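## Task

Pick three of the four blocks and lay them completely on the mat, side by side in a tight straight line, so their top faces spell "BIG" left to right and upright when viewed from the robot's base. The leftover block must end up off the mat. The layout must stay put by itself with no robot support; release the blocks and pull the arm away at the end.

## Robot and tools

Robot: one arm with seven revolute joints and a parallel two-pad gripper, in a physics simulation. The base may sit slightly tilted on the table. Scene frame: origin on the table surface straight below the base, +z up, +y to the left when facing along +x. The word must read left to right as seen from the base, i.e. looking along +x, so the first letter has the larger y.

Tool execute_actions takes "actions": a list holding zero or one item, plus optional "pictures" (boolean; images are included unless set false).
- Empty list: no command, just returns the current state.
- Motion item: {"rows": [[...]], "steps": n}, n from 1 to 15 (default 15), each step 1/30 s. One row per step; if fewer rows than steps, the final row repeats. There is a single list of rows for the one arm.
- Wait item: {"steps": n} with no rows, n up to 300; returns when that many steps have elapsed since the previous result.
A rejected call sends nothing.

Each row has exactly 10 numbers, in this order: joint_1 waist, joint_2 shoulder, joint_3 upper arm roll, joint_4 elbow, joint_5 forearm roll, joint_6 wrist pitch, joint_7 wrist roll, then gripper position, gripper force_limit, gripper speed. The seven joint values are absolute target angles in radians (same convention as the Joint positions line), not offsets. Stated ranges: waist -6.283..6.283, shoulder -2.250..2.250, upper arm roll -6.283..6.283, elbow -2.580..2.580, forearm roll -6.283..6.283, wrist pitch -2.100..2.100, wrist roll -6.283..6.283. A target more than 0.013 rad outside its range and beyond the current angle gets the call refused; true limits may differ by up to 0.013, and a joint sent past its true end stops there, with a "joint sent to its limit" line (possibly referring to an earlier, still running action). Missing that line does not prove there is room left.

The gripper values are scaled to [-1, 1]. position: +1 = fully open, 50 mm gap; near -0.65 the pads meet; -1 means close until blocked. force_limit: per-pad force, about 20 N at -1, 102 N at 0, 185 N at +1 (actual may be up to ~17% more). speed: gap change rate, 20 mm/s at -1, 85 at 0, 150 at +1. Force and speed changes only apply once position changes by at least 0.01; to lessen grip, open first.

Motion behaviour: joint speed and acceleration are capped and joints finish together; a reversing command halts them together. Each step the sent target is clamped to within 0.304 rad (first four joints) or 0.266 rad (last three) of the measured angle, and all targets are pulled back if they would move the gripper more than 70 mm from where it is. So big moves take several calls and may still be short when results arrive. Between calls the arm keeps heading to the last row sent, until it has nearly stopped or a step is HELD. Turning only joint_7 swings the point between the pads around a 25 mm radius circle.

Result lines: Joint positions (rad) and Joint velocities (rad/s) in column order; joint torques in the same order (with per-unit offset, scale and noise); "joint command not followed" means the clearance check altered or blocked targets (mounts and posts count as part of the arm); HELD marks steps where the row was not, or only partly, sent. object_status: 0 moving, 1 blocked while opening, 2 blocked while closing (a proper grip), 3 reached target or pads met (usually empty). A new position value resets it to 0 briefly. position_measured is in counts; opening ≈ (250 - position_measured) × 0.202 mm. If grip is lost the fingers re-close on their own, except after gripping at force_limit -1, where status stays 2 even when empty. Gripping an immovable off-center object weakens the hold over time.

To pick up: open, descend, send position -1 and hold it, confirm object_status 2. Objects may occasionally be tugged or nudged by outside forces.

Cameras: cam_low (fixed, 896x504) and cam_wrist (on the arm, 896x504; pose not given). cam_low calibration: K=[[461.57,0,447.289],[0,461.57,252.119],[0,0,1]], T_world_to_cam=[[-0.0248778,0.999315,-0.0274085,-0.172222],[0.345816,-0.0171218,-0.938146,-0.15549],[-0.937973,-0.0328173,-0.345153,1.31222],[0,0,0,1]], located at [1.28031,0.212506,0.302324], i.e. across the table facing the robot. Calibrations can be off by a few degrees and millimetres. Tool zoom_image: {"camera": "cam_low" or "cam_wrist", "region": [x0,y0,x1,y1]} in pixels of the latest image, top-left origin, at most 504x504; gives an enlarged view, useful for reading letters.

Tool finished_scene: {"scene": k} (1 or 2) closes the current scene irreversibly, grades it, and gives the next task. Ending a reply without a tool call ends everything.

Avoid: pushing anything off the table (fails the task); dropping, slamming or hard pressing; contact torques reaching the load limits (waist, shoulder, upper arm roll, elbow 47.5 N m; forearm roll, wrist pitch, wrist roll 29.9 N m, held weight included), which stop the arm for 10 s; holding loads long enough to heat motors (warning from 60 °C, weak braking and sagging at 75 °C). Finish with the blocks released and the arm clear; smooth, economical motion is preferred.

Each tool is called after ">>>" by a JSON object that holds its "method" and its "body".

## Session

>>> {"method": "execute_actions", "body": {"actions": []}}

Scene clock: 0.00 s of 7600.00 s.
position_measured=3 object_status=3
Joint positions: [ 0.279  1.302  1.006  0.896 -0.225 -1.253  1.74 ]
Joint velocities: [ 0.    -0.    -0.     0.003 -0.001 -0.     0.001]
Joint torques (N m, as the joint torque sensors report them, + toward a larger angle): no reading
Motor temperatures (°C, as the motors report them): [35 38 30 31 41 44 39]

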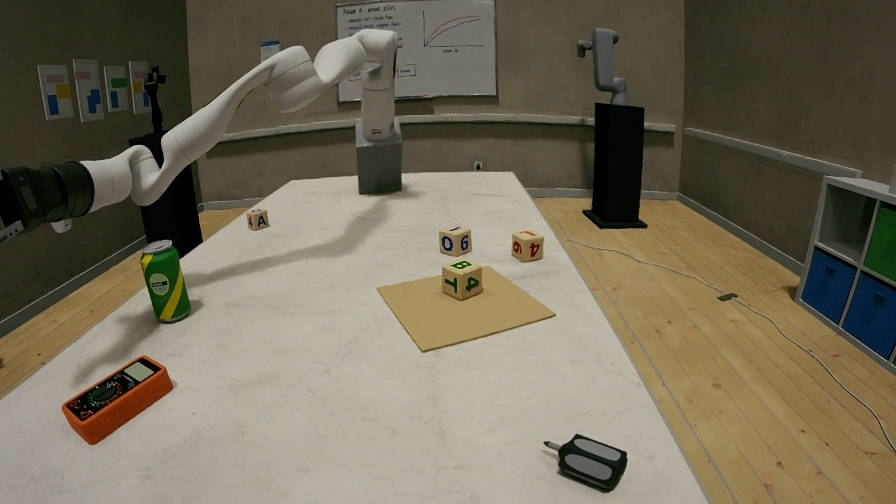

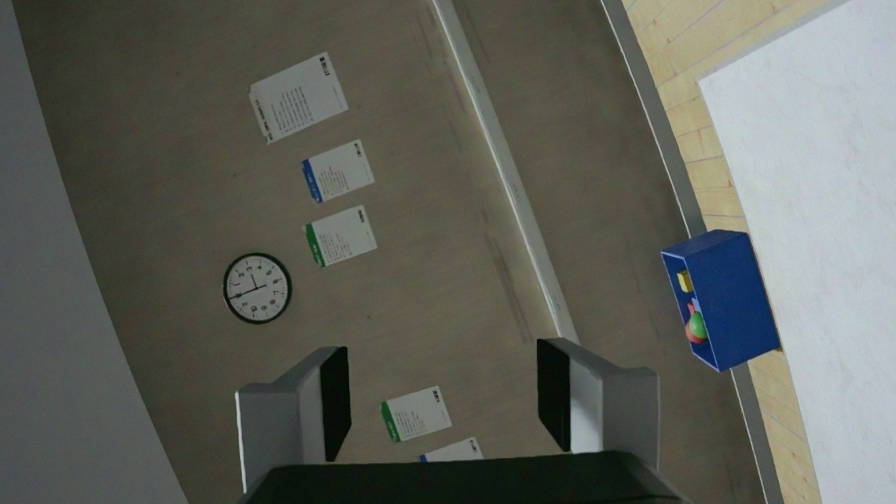

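>>> {"method": "zoom_image", "body": {"camera": "cam_low", "region": [360, 210, 570, 360]}}

>>> {"method": "zoom_image", "body": {"camera": "cam_low", "region": [220, 190, 300, 250]}}

Region (360, 210, 570, 360) of cam_low's 896x504 image, scaled by 2.400, with more detail than that image has; it fills the top 360 rows of this view, and the rest is white.

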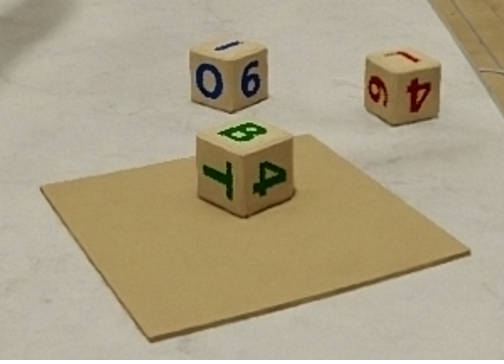

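Region (220, 190, 300, 250) of cam_low's 896x504 image, scaled by 6.300, with more detail than that image has; it fills the top 378 rows of this view, and the rest is white.

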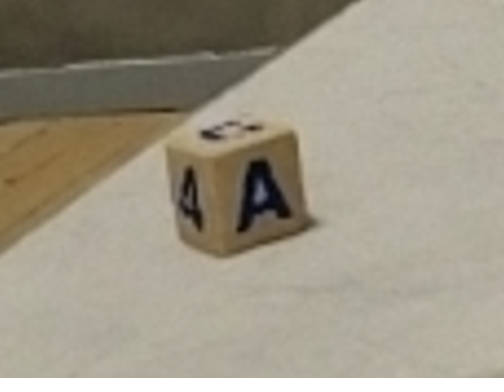

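>>> {"method": "execute_actions", "body": {"actions": [{"rows":[[0.279,0.43,1.006,0.896,-0.225,-1.253,1.74,1,-0.6,0]],"steps":15}], "pictures": false}}

>>> {"method": "execute_actions", "body": {"actions": [{"steps":8}], "pictures": false}}

>>> {"method": "execute_actions", "body": {"actions": [{"rows":[[-0.3625,0.4295,0,1.343,0.182,0.872,1.137,1,-0.6,0]],"steps":15}], "pictures": false}}

>>> {"method": "execute_actions", "body": {"actions": [{"steps":60}]}}

Scene clock: 32.53 s of 7600.00 s.
position_measured=3 object_status=3
Joint positions: [ 0.278  1.088  1.005  0.897 -0.225 -1.252  1.74 ]
Joint velocities: [-0.001 -0.486  0.002 -0.     0.001 -0.001  0.   ]
Joint torques (N m, as the joint torque sensors report them, + toward a larger angle): [  9.14 -31.02   7.01  -3.65  -3.23  -1.74   0.32]
Motor temperatures (°C, as the motors report them): [36 39 30 31 41 44 39]
Steps of this call (steps 1 to 90: nothing new was sent; then 29.03 s passed at rest; steps 91 to 105: all 15 steps of this action). Readings (joint positions | what the end effector reports):
91: [0.279 1.301 1.006 0.896 -0.225 -1.252 1.740] | position_measured=3 object_status=3
92: [0.278 1.296 1.005 0.897 -0.224 -1.252 1.740] | position_measured=3 object_status=3
94: [0.278 1.269 1.003 0.898 -0.223 -1.251 1.740] | position_measured=3 object_status=3
98: [0.278 1.201 1.005 0.897 -0.224 -1.252 1.740] | position_measured=3 object_status=3
105: the state above

Scene clock: 32.80 s of 7600.00 s.
position_measured=3 object_status=3
Joint positions: [ 0.278  0.958  1.006  0.896 -0.225 -1.252  1.74 ]
Joint velocities: [ 0.001 -0.485  0.     0.    -0.    -0.001 -0.001]
Joint torques (N m, as the joint torque sensors report them, + toward a larger angle): [  8.84 -31.07   6.99  -4.36  -2.99  -1.41   0.41]
Motor temperatures (°C, as the motors report them): [36 39 30 31 41 44 39]
Steps of this call (steps 1 to 8: the robot went on to your last target). Readings (joint positions | what the end effector reports):
1: [0.278 1.072 1.005 0.896 -0.225 -1.252 1.740] | position_measured=3 object_status=3
2: [0.278 1.055 1.005 0.896 -0.225 -1.252 1.740] | position_measured=3 object_status=3
4: [0.278 1.023 1.005 0.896 -0.225 -1.252 1.740] | position_measured=3 object_status=3
8: the state above

Scene clock: 33.30 s of 7600.00 s.
position_measured=3 object_status=3
Joint positions: [-0.004  0.627  0.727  1.161  0.012 -1.003  1.491]
Joint velocities: [-0.524 -0.367 -0.537  0.359  0.339  0.471 -0.469]
Joint torques (N m, as the joint torque sensors report them, + toward a larger angle): [  5.46 -28.28   6.99  -8.69  -2.29  -2.76   0.44]
Motor temperatures (°C, as the motors report them): [36 39 30 31 41 44 39]
Steps of this call (steps 1 to 15: all 15 steps of this action). Readings (joint positions | what the end effector reports):
1: [0.277 0.940 1.005 0.897 -0.224 -1.252 1.739] | position_measured=3 object_status=3
2: [0.272 0.919 1.001 0.903 -0.220 -1.247 1.735] | position_measured=3 object_status=3
4: [0.246 0.867 0.979 0.928 -0.200 -1.225 1.713] | position_measured=3 object_status=3
8: [0.142 0.760 0.877 1.029 -0.109 -1.135 1.623] | position_measured=3 object_status=3
15: the state above

Scene clock: 35.30 s of 7600.00 s.
position_measured=3 object_status=3
Joint positions: [-0.362  0.43   0.     1.343  0.182  0.59   1.137]
Joint velocities: [-0.     0.002 -0.001 -0.001  0.001  1.217 -0.001]
Joint torques (N m, as the joint torque sensors report them, + toward a larger angle): [ -1.88 -26.4   -1.03  -8.95  -0.25  -1.16   0.4 ]
Motor temperatures (°C, as the motors report them): [36 39 30 31 41 44 39]
Steps of this call (steps 1 to 60: the robot went on to your last target). Readings (joint positions | what the end effector reports):
1: [-0.022 0.615 0.709 1.172 0.023 -0.988 1.475] | position_measured=3 object_status=3
2: [-0.038 0.605 0.692 1.182 0.033 -0.973 1.460] | position_measured=3 object_status=3
4: [-0.070 0.586 0.659 1.200 0.050 -0.944 1.432] | position_measured=3 object_status=3
8: [-0.129 0.555 0.596 1.229 0.077 -0.889 1.376] | position_measured=3 object_status=3
60: the state above

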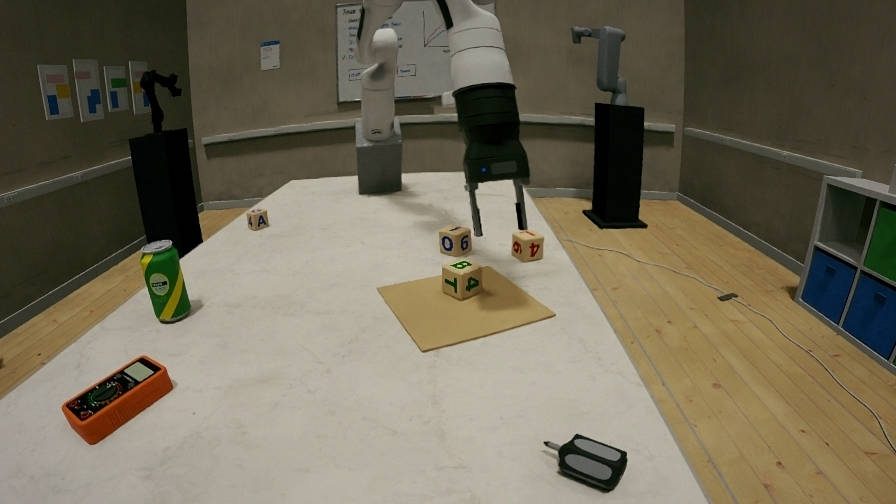

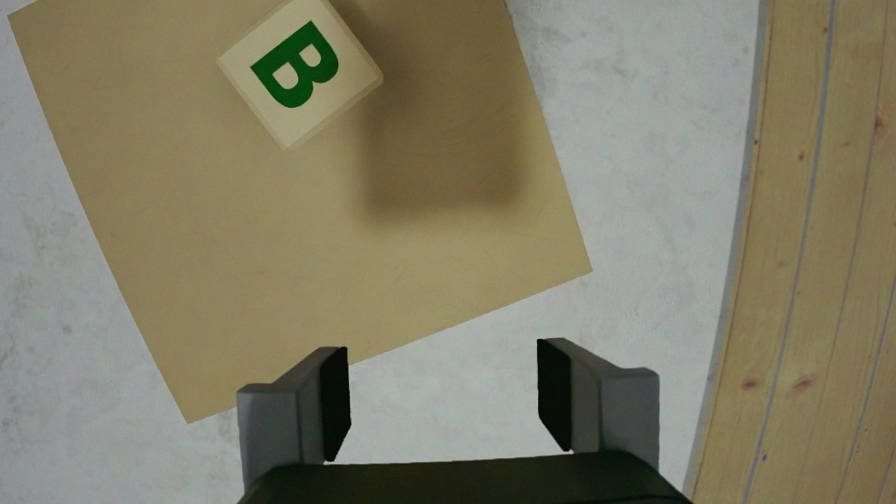

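>>> {"method": "execute_actions", "body": {"actions": [{"steps":10}]}}

Scene clock: 37.10 s of 7600.00 s.
position_measured=3 object_status=3
Joint positions: [-0.363  0.429  0.     1.343  0.182  0.872  1.137]
Joint velocities: [ 0.001 -0.    -0.    -0.001 -0.001 -0.     0.001]
Joint torques (N m, as the joint torque sensors report them, + toward a larger angle): [ -1.59 -24.98  -0.09  -7.78  -0.16  -0.06   0.34]
Motor temperatures (°C, as the motors report them): [36 39 30 31 41 44 39]
Steps of this call (steps 1 to 30: the robot went on to your last target; steps 31 to 54: nothing new was sent). Readings (joint positions | what the end effector reports):
1: [-0.362 0.430 0.000 1.343 0.182 0.631 1.137] | position_measured=3 object_status=3
2: [-0.362 0.430 0.000 1.343 0.182 0.672 1.137] | position_measured=3 object_status=3
4: [-0.362 0.430 0.000 1.343 0.182 0.753 1.137] | position_measured=3 object_status=3
8: [-0.362 0.430 0.000 1.344 0.182 0.860 1.137] | position_measured=3 object_status=3
54: the state above
The arm was judged still, so your last target was given up. Only a new action makes it travel on or press farther. Fingers that are still opening or closing keep moving.

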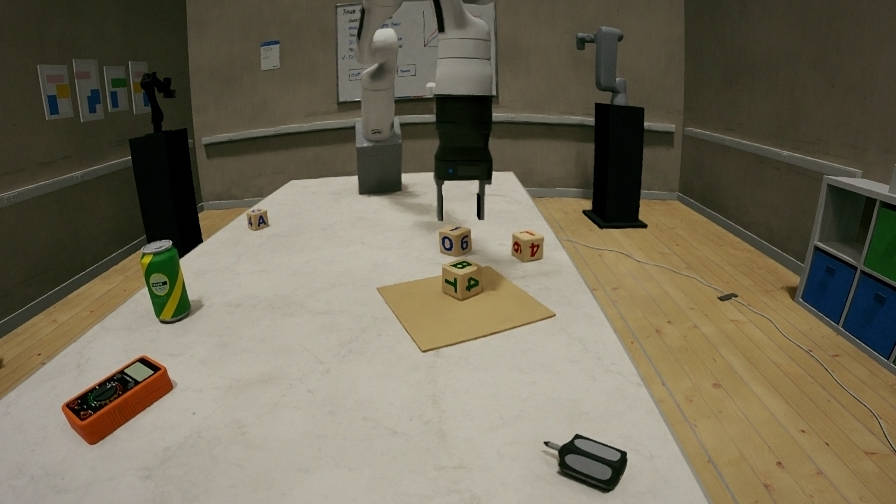

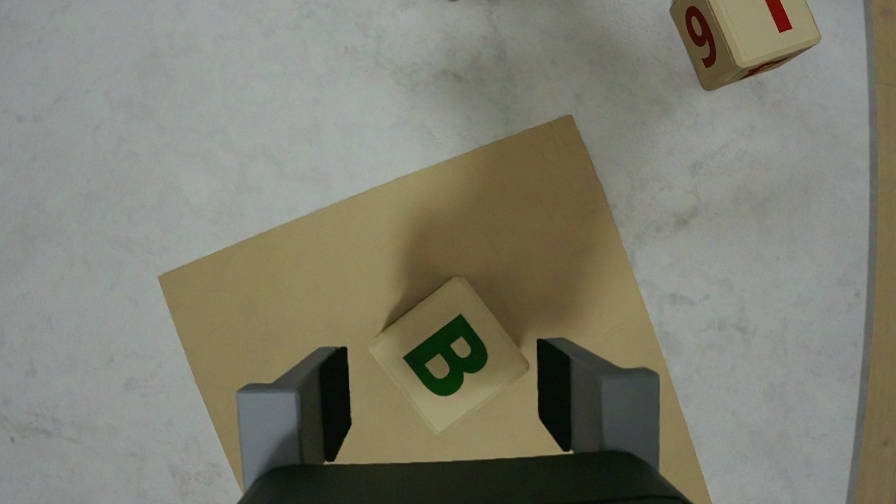

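>>> {"method": "execute_actions", "body": {"actions": [{"rows":[[-0.371,0.5538,0,1.3405,0.210,0.755,1.699,1,-0.6,0]],"steps":15}], "pictures": false}}

>>> {"method": "execute_actions", "body": {"actions": [{"steps":12}]}}

Scene clock: 60.30 s of 7600.00 s.
position_measured=3 object_status=3
Joint positions: [-0.371  0.549 -0.     1.341  0.209  0.758  1.639]
Joint velocities: [-0.005  0.068  0.    -0.001  0.016 -0.06   0.982]
Joint torques (N m, as the joint torque sensors report them, + toward a larger angle): [ -2.05 -26.01  -0.12  -7.28  -0.26  -0.32   0.37]
Motor temperatures (°C, as the motors report them): [36 39 30 31 41 44 39]
Steps of this call (steps 1 to 90: nothing new was sent; then 19.70 s passed at rest; steps 91 to 105: all 15 steps of this action). Readings (joint positions | what the end effector reports):
91: [-0.363 0.431 0.000 1.343 0.182 0.871 1.138] | position_measured=3 object_status=3
92: [-0.363 0.436 0.000 1.342 0.183 0.867 1.148] | position_measured=3 object_status=3
94: [-0.365 0.462 0.000 1.341 0.189 0.845 1.198] | position_measured=3 object_status=3
98: [-0.368 0.516 -0.000 1.342 0.201 0.791 1.358] | position_measured=3 object_status=3
105: the state above

Scene clock: 60.70 s of 7600.00 s.
position_measured=3 object_status=3
Joint positions: [-0.371  0.554 -0.     1.341  0.21   0.755  1.699]
Joint velocities: [-0.001  0.001 -0.     0.    -0.002 -0.     0.002]
Joint torques (N m, as the joint torque sensors report them, + toward a larger angle): [ -1.84 -25.36  -0.06  -6.97  -0.22  -0.04   0.35]
Motor temperatures (°C, as the motors report them): [36 39 30 31 41 44 39]
Steps of this call (steps 1 to 12: the robot went on to your last target). Readings (joint positions | what the end effector reports):
1: [-0.371 0.551 -0.000 1.341 0.210 0.756 1.667] | position_measured=3 object_status=3
2: [-0.371 0.552 -0.000 1.341 0.210 0.756 1.686] | position_measured=3 object_status=3
4: [-0.371 0.553 -0.000 1.341 0.210 0.755 1.698] | position_measured=3 object_status=3
8: [-0.371 0.554 0.000 1.341 0.210 0.755 1.699] | position_measured=3 object_status=3
12: the state above

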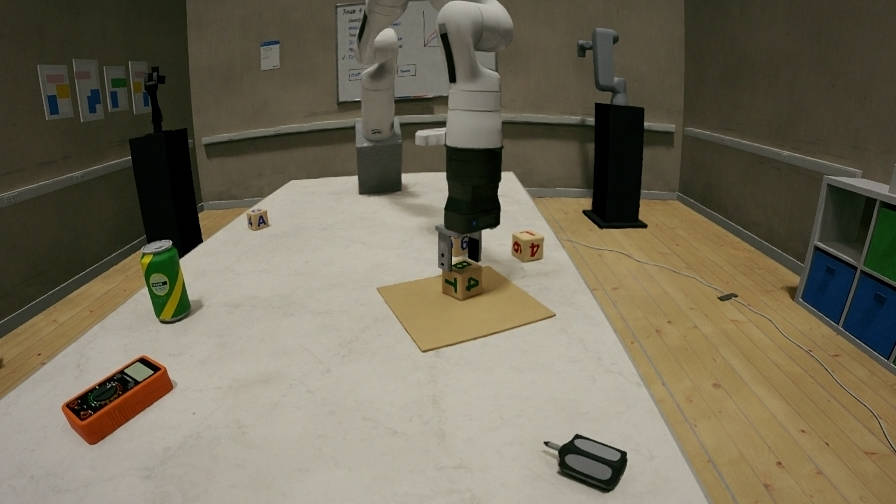

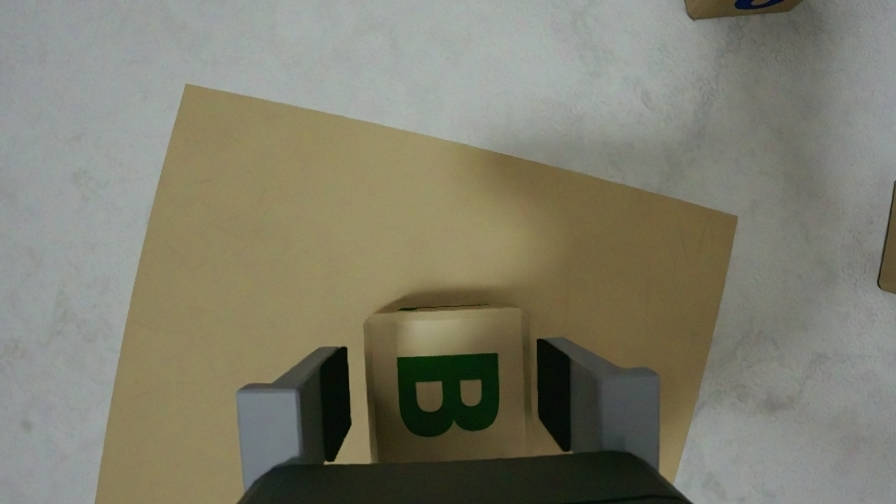

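>>> {"method": "execute_actions", "body": {"actions": [{"rows":[[-0.364,0.6127,0,1.3297,0.2155,0.7063,1.69,1,-0.6,0]],"steps":15}]}}

Scene clock: 65.30 s of 7600.00 s.
position_measured=3 object_status=3
Joint positions: [-0.364  0.612  0.     1.33   0.215  0.706  1.69 ]
Joint velocities: [ 0.     0.004 -0.     0.     0.    -0.     0.   ]
Joint torques (N m, as the joint torque sensors report them, + toward a larger angle): [ -2.03 -25.72  -0.01  -6.75  -0.18  -0.06   0.3 ]
Motor temperatures (°C, as the motors report them): [36 40 30 31 41 44 39]
Steps of this call (steps 1 to 30: the robot went on to your last target; steps 31 to 100: nothing new was sent; then 0.77 s passed at rest; steps 101 to 115: all 15 steps of this action). Readings (joint positions | what the end effector reports):
101: [-0.371 0.555 -0.000 1.340 0.210 0.754 1.699] | position_measured=3 object_status=3
102: [-0.370 0.561 -0.000 1.338 0.211 0.750 1.698] | position_measured=3 object_status=3
104: [-0.367 0.587 -0.000 1.333 0.213 0.730 1.694] | position_measured=3 object_status=3
108: [-0.365 0.609 0.000 1.331 0.215 0.708 1.690] | position_measured=3 object_status=3
115: the state above

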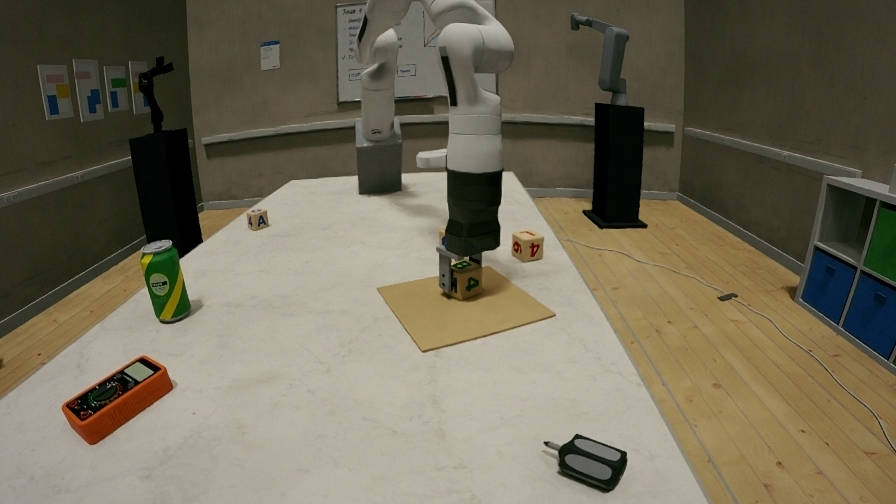

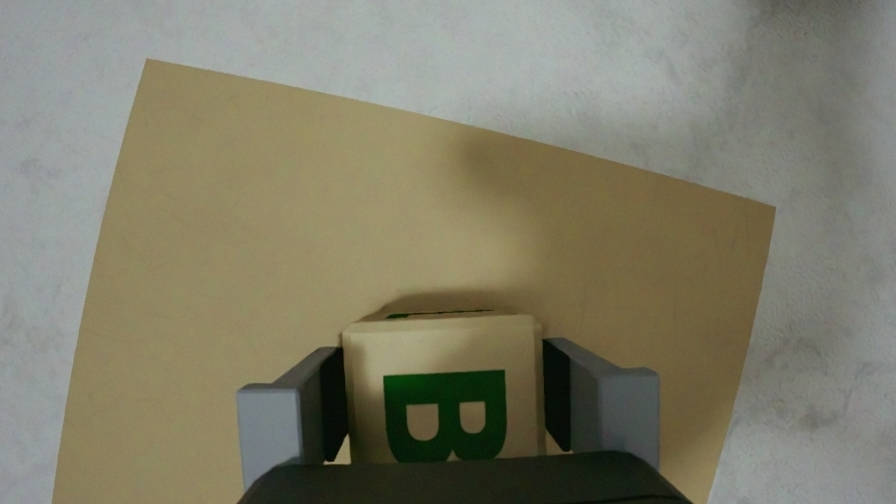

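>>> {"method": "execute_actions", "body": {"actions": [{"rows":[[-0.364,0.6127,0,1.3297,0.2155,0.7063,1.69,-1,-0.5,0]],"steps":10}], "pictures": false}}

>>> {"method": "execute_actions", "body": {"actions": [{"rows":[[-0.370,0.567,0,1.338,0.211,0.744,1.69,-1,-0.5,0],[-0.370,0.567,0,1.338,0.211,0.744,1.69,-1,-0.5,0],[-0.370,0.567,0,1.338,0.211,0.744,1.69,-1,-0.5,0],[-0.370,0.567,0,1.338,0.211,0.744,1.69,-1,-0.5,0],[-0.370,0.567,0,1.338,0.211,0.744,1.69,-1,-0.5,0],[-0.370,0.567,0,1.338,0.211,0.744,1.69,-1,-0.5,0],[-0.376,0.532,0,1.426,0.23,0.693,-0.205,-1,-0.5,0]],"steps":15}], "pictures": false}}

>>> {"method": "execute_actions", "body": {"actions": [{"steps":50}]}}

Scene clock: 78.13 s of 7600.00 s.
position_measured=34 object_status=2
Joint positions: [-0.364  0.613 -0.     1.33   0.215  0.706  1.69 ]
Joint velocities: [-0.002 -0.    -0.001 -0.     0.001 -0.     0.001]
Joint torques (N m, as the joint torque sensors report them, + toward a larger angle): [ -1.86 -25.63   0.06  -6.54  -0.25  -0.02   0.36]
Motor temperatures (°C, as the motors report them): [36 40 30 31 41 44 39]
Steps of this call (steps 1 to 15: the robot went on to your last target; steps 16 to 90: nothing new was sent; then 9.50 s passed at rest; steps 91 to 100: all 10 steps of this action). Readings (joint positions | what the end effector reports):
91: [-0.364 0.613 0.000 1.330 0.216 0.706 1.690] | position_measured=14 object_status=0
92: [-0.364 0.613 -0.000 1.330 0.215 0.706 1.690] | position_measured=28 object_status=0
94: [-0.364 0.613 -0.000 1.330 0.215 0.706 1.690] | position_measured=34 object_status=0
98: [-0.364 0.613 -0.000 1.330 0.215 0.706 1.690] | position_measured=34 object_status=0
100: the state above

Scene clock: 78.63 s of 7600.00 s.
position_measured=34 object_status=2
Joint positions: [-0.375  0.54  -0.     1.405  0.226  0.705  1.428]
Joint velocities: [-0.011 -0.057 -0.001  0.17   0.032 -0.097 -1.216]
Joint torques (N m, as the joint torque sensors report them, + toward a larger angle): [ -1.67 -24.94  -0.25  -6.94  -0.16  -0.53  -0.05]
Motor temperatures (°C, as the motors report them): [36 40 30 31 41 44 39]
Steps of this call (steps 1 to 15: all 15 steps of this action). Readings (joint positions | what the end effector reports):
1: [-0.364 0.611 -0.000 1.330 0.215 0.707 1.690] | position_measured=34 object_status=2
2: [-0.365 0.605 0.000 1.332 0.215 0.711 1.690] | position_measured=34 object_status=2
4: [-0.368 0.583 0.000 1.336 0.213 0.729 1.690] | position_measured=34 object_status=2
8: [-0.370 0.566 0.000 1.342 0.213 0.740 1.679] | position_measured=34 object_status=2
15: the state above

Scene clock: 80.30 s of 7600.00 s.
position_measured=34 object_status=2
Joint positions: [-0.376  0.532  0.     1.426  0.23   0.693 -0.205]
Joint velocities: [-0.001 -0.     0.001 -0.    -0.002 -0.    -0.001]
Joint torques (N m, as the joint torque sensors report them, + toward a larger angle): [ -1.85 -25.1   -0.17  -6.63  -0.29  -0.11   0.28]
Motor temperatures (°C, as the motors report them): [36 40 30 31 41 44 39]
Steps of this call (steps 1 to 50: the robot went on to your last target). Readings (joint positions | what the end effector reports):
1: [-0.375 0.539 -0.000 1.410 0.227 0.702 1.387] | position_measured=34 object_status=2
2: [-0.375 0.537 -0.000 1.414 0.228 0.700 1.347] | position_measured=34 object_status=2
4: [-0.375 0.535 -0.000 1.419 0.229 0.697 1.265] | position_measured=34 object_status=2
8: [-0.376 0.533 -0.000 1.424 0.230 0.694 1.103] | position_measured=34 object_status=2
50: the state above

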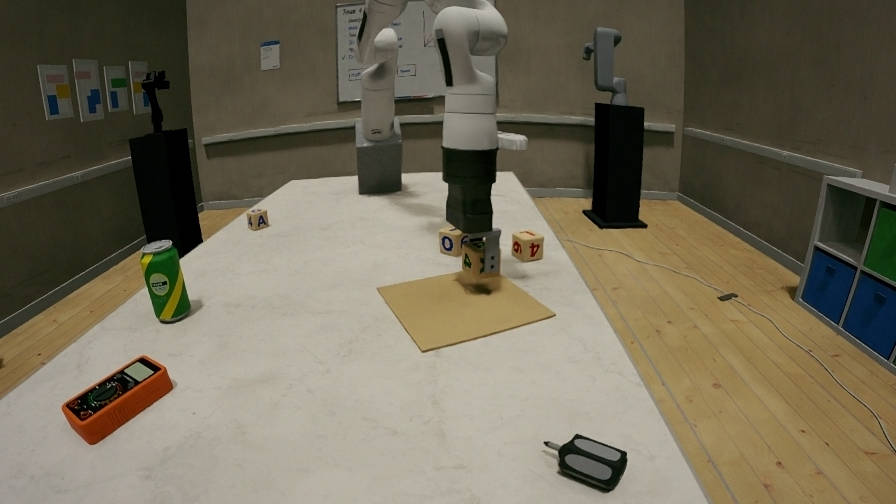

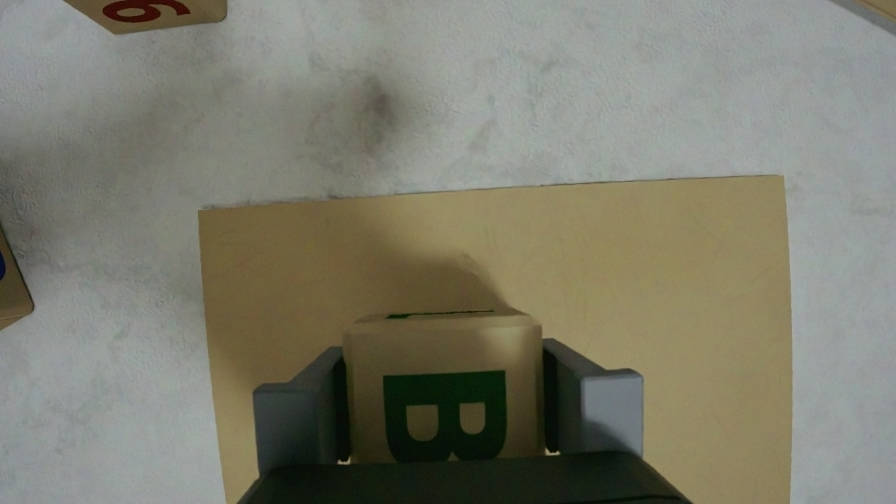

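>>> {"method": "execute_actions", "body": {"actions": [{"rows":[[-0.3691,0.5779,0,1.4175,0.235,0.6559,-0.209,-1,-0.5,0]],"steps":13}], "pictures": false}}

>>> {"method": "execute_actions", "body": {"actions": [{"rows":[[-0.3686,0.5816,0,1.4168,0.2354,0.6529,-0.209,-1,-0.5,0]],"steps":10}], "pictures": false}}

Scene clock: 88.07 s of 7600.00 s.
position_measured=34 object_status=2
Joint positions: [-0.369  0.577  0.     1.418  0.235  0.656 -0.209]
Joint velocities: [ 0.001  0.006  0.    -0.002 -0.001 -0.001 -0.   ]
Joint torques (N m, as the joint torque sensors report them, + toward a larger angle): [ -2.01 -25.11  -0.26  -6.4   -0.3   -0.04   0.29]
Motor temperatures (°C, as the motors report them): [35 40 30 31 41 44 39]
Steps of this call (steps 1 to 15: the robot went on to your last target; steps 16 to 90: nothing new was sent; then 4.33 s passed at rest; steps 91 to 103: all 13 steps of this action). Readings (joint positions | what the end effector reports):
91: [-0.376 0.533 -0.000 1.426 0.230 0.692 -0.205] | position_measured=34 object_status=2
92: [-0.375 0.540 -0.000 1.424 0.231 0.688 -0.205] | position_measured=34 object_status=2
94: [-0.371 0.562 -0.000 1.420 0.233 0.671 -0.207] | position_measured=34 object_status=2
98: [-0.370 0.575 0.000 1.418 0.235 0.657 -0.209] | position_measured=34 object_status=2
103: the state above

Scene clock: 88.40 s of 7600.00 s.
position_measured=34 object_status=2
Joint positions: [-0.369  0.581 -0.     1.417  0.235  0.653 -0.209]
Joint velocities: [ 0.    -0.001 -0.001  0.001 -0.001 -0.     0.001]
Joint torques (N m, as the joint torque sensors report them, + toward a larger angle): [ -1.94 -24.45  -0.32  -6.26  -0.25  -0.32   0.31]
Motor temperatures (°C, as the motors report them): [35 40 30 31 41 44 39]
Steps of this call (steps 1 to 10: all 10 steps of this action). Readings (joint positions | what the end effector reports):
1: [-0.369 0.578 -0.000 1.417 0.235 0.656 -0.209] | position_measured=34 object_status=2
2: [-0.369 0.579 -0.000 1.417 0.235 0.655 -0.209] | position_measured=34 object_status=2
4: [-0.369 0.581 0.000 1.417 0.235 0.654 -0.209] | position_measured=34 object_status=2
8: [-0.369 0.581 -0.000 1.417 0.235 0.653 -0.209] | position_measured=34 object_status=2
10: the state above

>>> {"method": "execute_actions", "body": {"actions": [{"rows":[[-0.3686,0.581,0,1.4168,0.2354,0.6532,-0.209,1,-0.5,0]],"steps":8}], "pictures": false}}

>>> {"method": "execute_actions", "body": {"actions": [{"rows":[[-0.385,0.47,0,1.437,0.224,0.743,-0.205,1,-0.5,0]],"steps":11}], "pictures": false}}

>>> {"method": "execute_actions", "body": {"actions": [{"rows":[[-0.533,0.145,0,2.151,0.556,0.426,-0.683,1,-0.5,0]],"steps":15}], "pictures": false}}

>>> {"method": "execute_actions", "body": {"actions": [{"steps":30}]}}

Scene clock: 103.63 s of 7600.00 s.
position_measured=3 object_status=0
Joint positions: [-0.369  0.581 -0.     1.417  0.235  0.653 -0.209]
Joint velocities: [ 0.001  0.001 -0.    -0.     0.001  0.    -0.001]
Joint torques (N m, as the joint torque sensors report them, + toward a larger angle): [ -1.96 -25.07  -0.11  -6.12  -0.27  -0.15   0.29]
Motor temperatures (°C, as the motors report them): [35 40 30 31 41 44 39]
Steps of this call (steps 1 to 15: the robot went on to your last target; steps 16 to 90: nothing new was sent; then 11.97 s passed at rest; steps 91 to 98: all 8 steps of this action). Readings (joint positions | what the end effector reports):
91: [-0.369 0.581 -0.000 1.417 0.235 0.653 -0.209] | position_measured=23 object_status=0
92: [-0.369 0.581 -0.000 1.417 0.235 0.653 -0.209] | position_measured=9 object_status=0
94: [-0.369 0.581 0.000 1.417 0.235 0.653 -0.209] | position_measured=3 object_status=0
98: the state above

Scene clock: 104.00 s of 7600.00 s.
position_measured=3 object_status=3
Joint positions: [-0.384  0.474 -0.     1.436  0.224  0.742 -0.205]
Joint velocities: [-0.003 -0.024  0.004  0.02  -0.001  0.016 -0.   ]
Joint torques (N m, as the joint torque sensors report them, + toward a larger angle): [ -1.76 -25.14  -0.18  -7.73  -0.18  -0.47   0.45]
Motor temperatures (°C, as the motors report them): [35 40 30 31 41 44 39]
Steps of this call (steps 1 to 11: all 11 steps of this action). Readings (joint positions | what the end effector reports):
1: [-0.369 0.580 0.000 1.417 0.235 0.654 -0.209] | position_measured=3 object_status=0
2: [-0.370 0.573 0.000 1.419 0.235 0.658 -0.209] | position_measured=3 object_status=0
4: [-0.374 0.544 0.000 1.425 0.232 0.680 -0.208] | position_measured=3 object_status=3
8: [-0.383 0.481 -0.000 1.434 0.225 0.734 -0.205] | position_measured=3 object_status=3
11: the state above

Scene clock: 104.50 s of 7600.00 s.
position_measured=3 object_status=3
Joint positions: [-0.511  0.194 -0.001  1.843  0.507  0.47  -0.554]
Joint velocities: [-0.09  -0.2    0.002  0.869  0.25  -0.227 -0.557]
Joint torques (N m, as the joint torque sensors report them, + toward a larger angle): [ -1.11 -18.    -0.86  -6.55  -0.31  -0.19   0.6 ]
Motor temperatures (°C, as the motors report them): [35 40 30 31 41 44 39]
Steps of this call (steps 1 to 15: all 15 steps of this action). Readings (joint positions | what the end effector reports):
1: [-0.385 0.472 0.000 1.438 0.225 0.742 -0.206] | position_measured=3 object_status=3
2: [-0.389 0.464 0.001 1.444 0.230 0.737 -0.211] | position_measured=3 object_status=3
4: [-0.404 0.433 0.001 1.472 0.255 0.712 -0.235] | position_measured=3 object_status=3
8: [-0.455 0.321 -0.000 1.589 0.358 0.609 -0.340] | position_measured=3 object_status=3
15: the state above

Scene clock: 105.50 s of 7600.00 s.
position_measured=3 object_status=3
Joint positions: [-0.533  0.145 -0.     2.151  0.556  0.426 -0.683]
Joint velocities: [-0.     0.001 -0.    -0.001 -0.     0.    -0.   ]
Joint torques (N m, as the joint torque sensors report them, + toward a larger angle): [ -1.53 -16.34  -0.84  -3.84  -0.23  -0.16   0.28]
Motor temperatures (°C, as the motors report them): [35 40 30 31 41 44 39]
Steps of this call (steps 1 to 30: the robot went on to your last target). Readings (joint positions | what the end effector reports):
1: [-0.514 0.188 -0.001 1.871 0.514 0.464 -0.571] | position_measured=3 object_status=3
2: [-0.516 0.183 -0.001 1.898 0.519 0.460 -0.584] | position_measured=3 object_status=3
4: [-0.519 0.176 -0.000 1.950 0.526 0.453 -0.604] | position_measured=3 object_status=3
8: [-0.526 0.161 -0.000 2.050 0.541 0.440 -0.644] | position_measured=3 object_status=3
30: the state above
The arm was judged still, so your last target was given up. Only a new action makes it travel on or press farther. Fingers that are still opening or closing keep moving.

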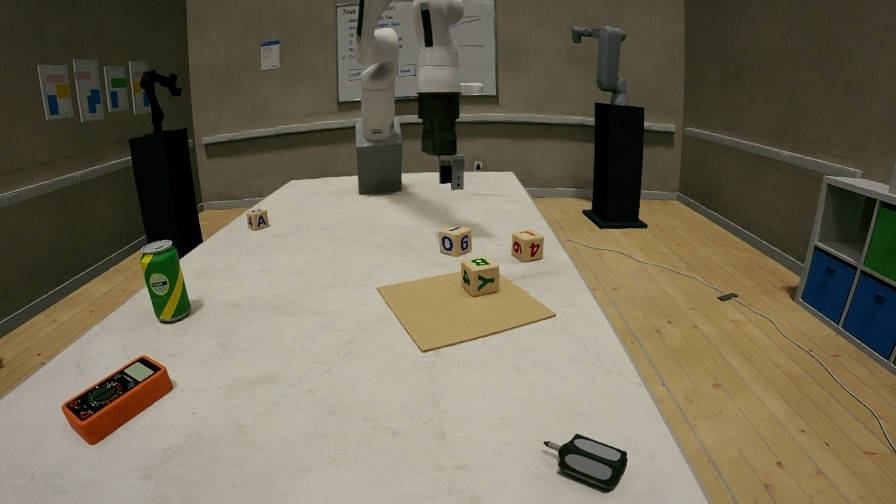

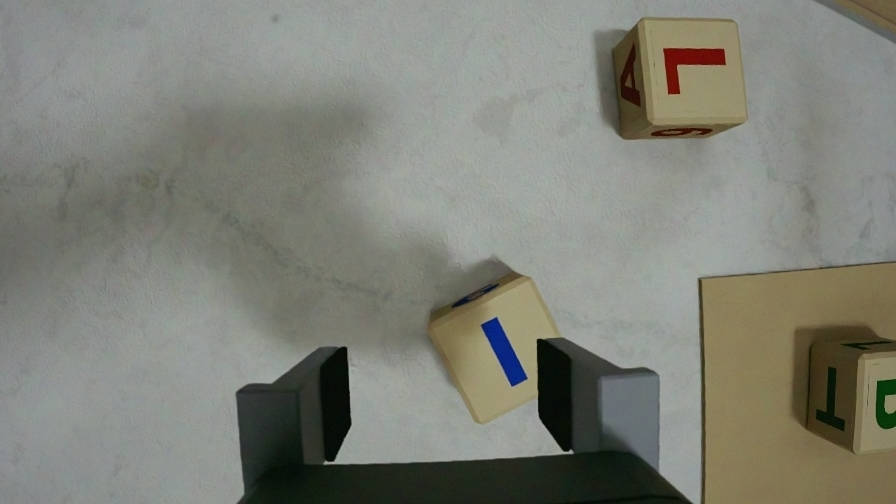

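>>> {"method": "execute_actions", "body": {"actions": [{"rows":[[-0.54,0.25,0,2.08,0.62,0.40,1.122,1,-0.5,0]],"steps":15}], "pictures": false}}

>>> {"method": "execute_actions", "body": {"actions": [{"steps":20}], "pictures": false}}

>>> {"method": "execute_actions", "body": {"actions": [{"rows":[[-0.5474,0.3865,0,2.0034,0.6993,0.3563,1.122,1,-0.5,0]],"steps":15}], "pictures": false}}

>>> {"method": "execute_actions", "body": {"actions": [{"steps":8}]}}

Scene clock: 124.57 s of 7600.00 s.
position_measured=3 object_status=3
Joint positions: [-0.54   0.244 -0.     2.083  0.617  0.401 -0.177]
Joint velocities: [-0.003  0.046  0.    -0.027  0.023 -0.009  1.215]
Joint torques (N m, as the joint torque sensors report them, + toward a larger angle): [ -1.63 -18.15  -0.99  -3.24  -0.16  -0.14   0.2 ]
Motor temperatures (°C, as the motors report them): [35 40 30 31 41 44 39]
Steps of this call (steps 1 to 90: nothing new was sent; then 15.57 s passed at rest; steps 91 to 105: all 15 steps of this action). Readings (joint positions | what the end effector reports):
91: [-0.533 0.146 0.000 2.150 0.556 0.426 -0.682] | position_measured=3 object_status=3
92: [-0.533 0.152 0.000 2.148 0.559 0.425 -0.672] | position_measured=3 object_status=3
94: [-0.535 0.174 0.000 2.134 0.571 0.421 -0.622] | position_measured=3 object_status=3
98: [-0.538 0.218 -0.000 2.102 0.600 0.408 -0.462] | position_measured=3 object_status=3
105: the state above

Scene clock: 125.23 s of 7600.00 s.
position_measured=3 object_status=3
Joint positions: [-0.54   0.25  -0.     2.08   0.62   0.4    0.636]
Joint velocities: [ 0.001  0.001  0.     0.001  0.    -0.     1.218]
Joint torques (N m, as the joint torque sensors report them, + toward a larger angle): [ -1.96 -17.6   -0.89  -3.35  -0.29  -0.02   0.11]
Motor temperatures (°C, as the motors report them): [35 40 30 31 41 44 39]
Steps of this call (steps 1 to 20: the robot went on to your last target). Readings (joint positions | what the end effector reports):
1: [-0.540 0.245 -0.000 2.082 0.618 0.401 -0.137] | position_measured=3 object_status=3
2: [-0.540 0.246 -0.000 2.082 0.619 0.401 -0.096] | position_measured=3 object_status=3
4: [-0.540 0.248 -0.000 2.081 0.619 0.400 -0.015] | position_measured=3 object_status=3
8: [-0.540 0.249 -0.000 2.080 0.620 0.400 0.148] | position_measured=3 object_status=3
20: the state above

Scene clock: 125.73 s of 7600.00 s.
position_measured=3 object_status=3
Joint positions: [-0.547  0.383 -0.     2.004  0.699  0.356  1.121]
Joint velocities: [-0.002  0.027  0.002 -0.007  0.003  0.001  0.025]
Joint torques (N m, as the joint torque sensors report them, + toward a larger angle): [ -2.45 -19.16  -1.06  -2.59  -0.26   0.06   0.33]
Motor temperatures (°C, as the motors report them): [35 40 30 31 41 44 39]
Steps of this call (steps 1 to 15: all 15 steps of this action). Readings (joint positions | what the end effector reports):
1: [-0.540 0.250 0.000 2.080 0.620 0.400 0.676] | position_measured=3 object_status=3
2: [-0.540 0.253 0.000 2.079 0.621 0.399 0.717] | position_measured=3 object_status=3
4: [-0.541 0.276 0.000 2.068 0.632 0.394 0.798] | position_measured=3 object_status=3
8: [-0.545 0.343 -0.000 2.028 0.674 0.370 0.961] | position_measured=3 object_status=3
15: the state above

Scene clock: 126.00 s of 7600.00 s.
position_measured=3 object_status=3
Joint positions: [-0.547  0.386 -0.     2.003  0.699  0.356  1.122]
Joint velocities: [ 0.001  0.003  0.     0.     0.001 -0.     0.   ]
Joint torques (N m, as the joint torque sensors report them, + toward a larger angle): [ -2.38 -18.48  -0.89  -2.88  -0.31  -0.04   0.3 ]
Motor temperatures (°C, as the motors report them): [35 40 30 31 41 44 39]
Steps of this call (steps 1 to 8: the robot went on to your last target). Readings (joint positions | what the end effector reports):
1: [-0.547 0.384 -0.000 2.004 0.699 0.356 1.121] | position_measured=3 object_status=3
2: [-0.547 0.385 -0.000 2.003 0.699 0.356 1.122] | position_measured=3 object_status=3
4: [-0.547 0.385 0.000 2.003 0.699 0.356 1.122] | position_measured=3 object_status=3
8: the state above

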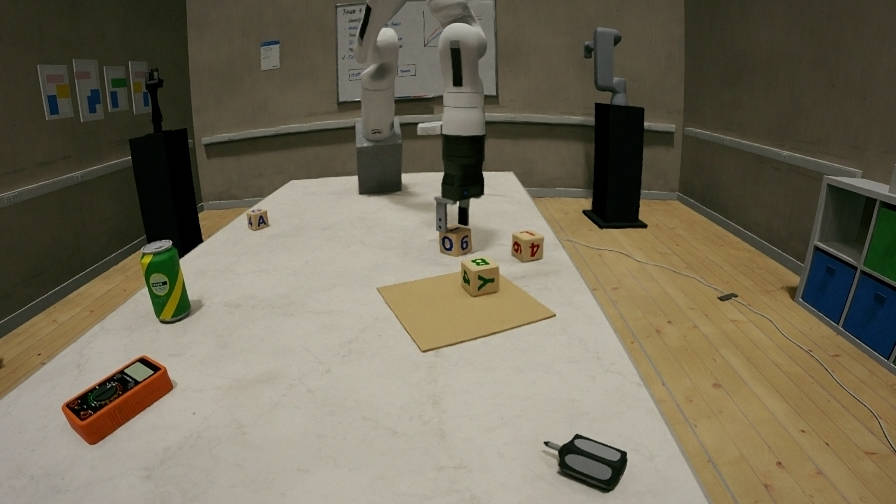

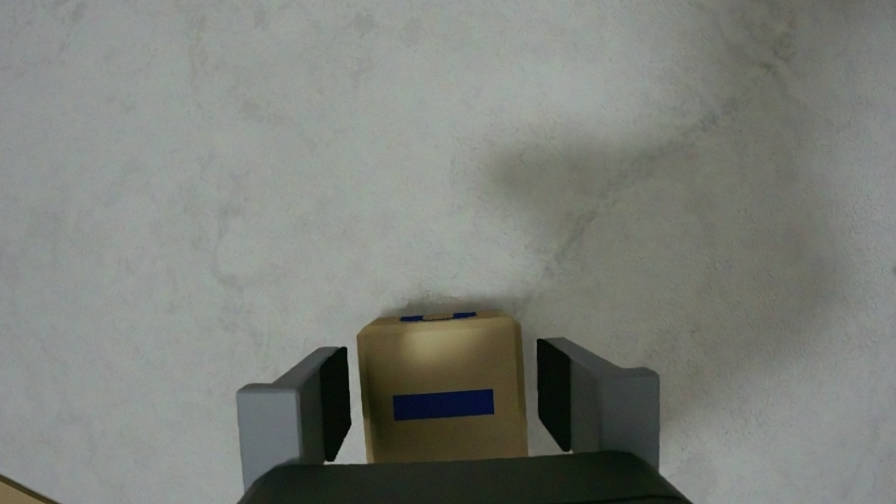

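>>> {"method": "execute_actions", "body": {"actions": [{"rows":[[-0.530,0.4615,0,1.9908,0.8167,0.3032,1.025,1,-0.5,0]],"steps":15}]}}

Scene clock: 130.20 s of 7600.00 s.
position_measured=3 object_status=3
Joint positions: [-0.53   0.461  0.     1.991  0.817  0.303  1.025]
Joint velocities: [ 0.002  0.008 -0.    -0.001  0.001 -0.    -0.001]
Joint torques (N m, as the joint torque sensors report them, + toward a larger angle): [ -3.11 -19.62  -0.82  -2.3   -0.27   0.06   0.47]
Motor temperatures (°C, as the motors report them): [35 40 30 31 41 44 39]
Steps of this call (steps 1 to 15: the robot went on to your last target; steps 16 to 90: nothing new was sent; then 0.70 s passed at rest; steps 91 to 105: all 15 steps of this action). Readings (joint positions | what the end effector reports):
91: [-0.547 0.388 -0.000 2.003 0.700 0.356 1.121] | position_measured=3 object_status=3
92: [-0.545 0.395 -0.000 2.002 0.708 0.352 1.115] | position_measured=3 object_status=3
94: [-0.539 0.424 -0.000 1.997 0.748 0.334 1.081] | position_measured=3 object_status=3
98: [-0.531 0.456 0.000 1.992 0.813 0.305 1.028] | position_measured=3 object_status=3
105: the state above

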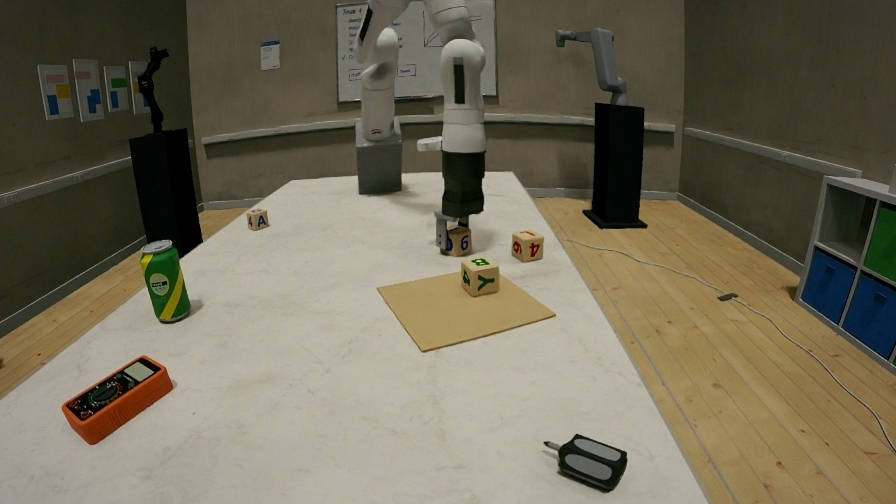

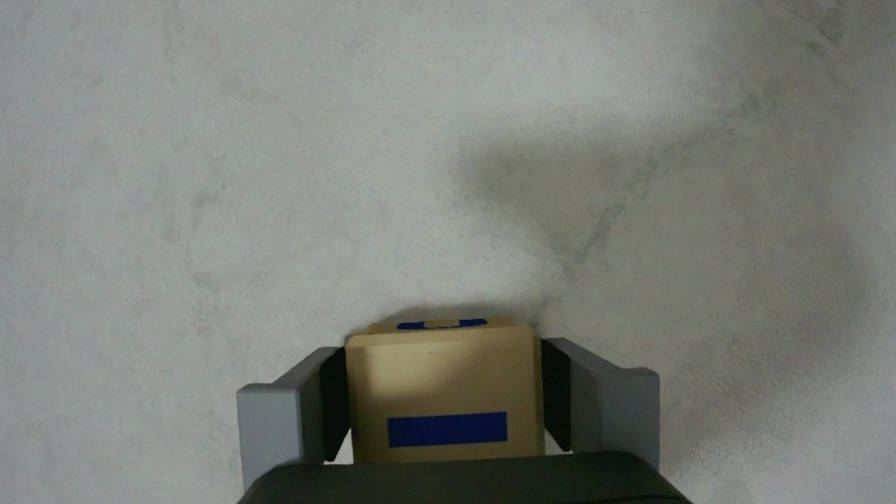

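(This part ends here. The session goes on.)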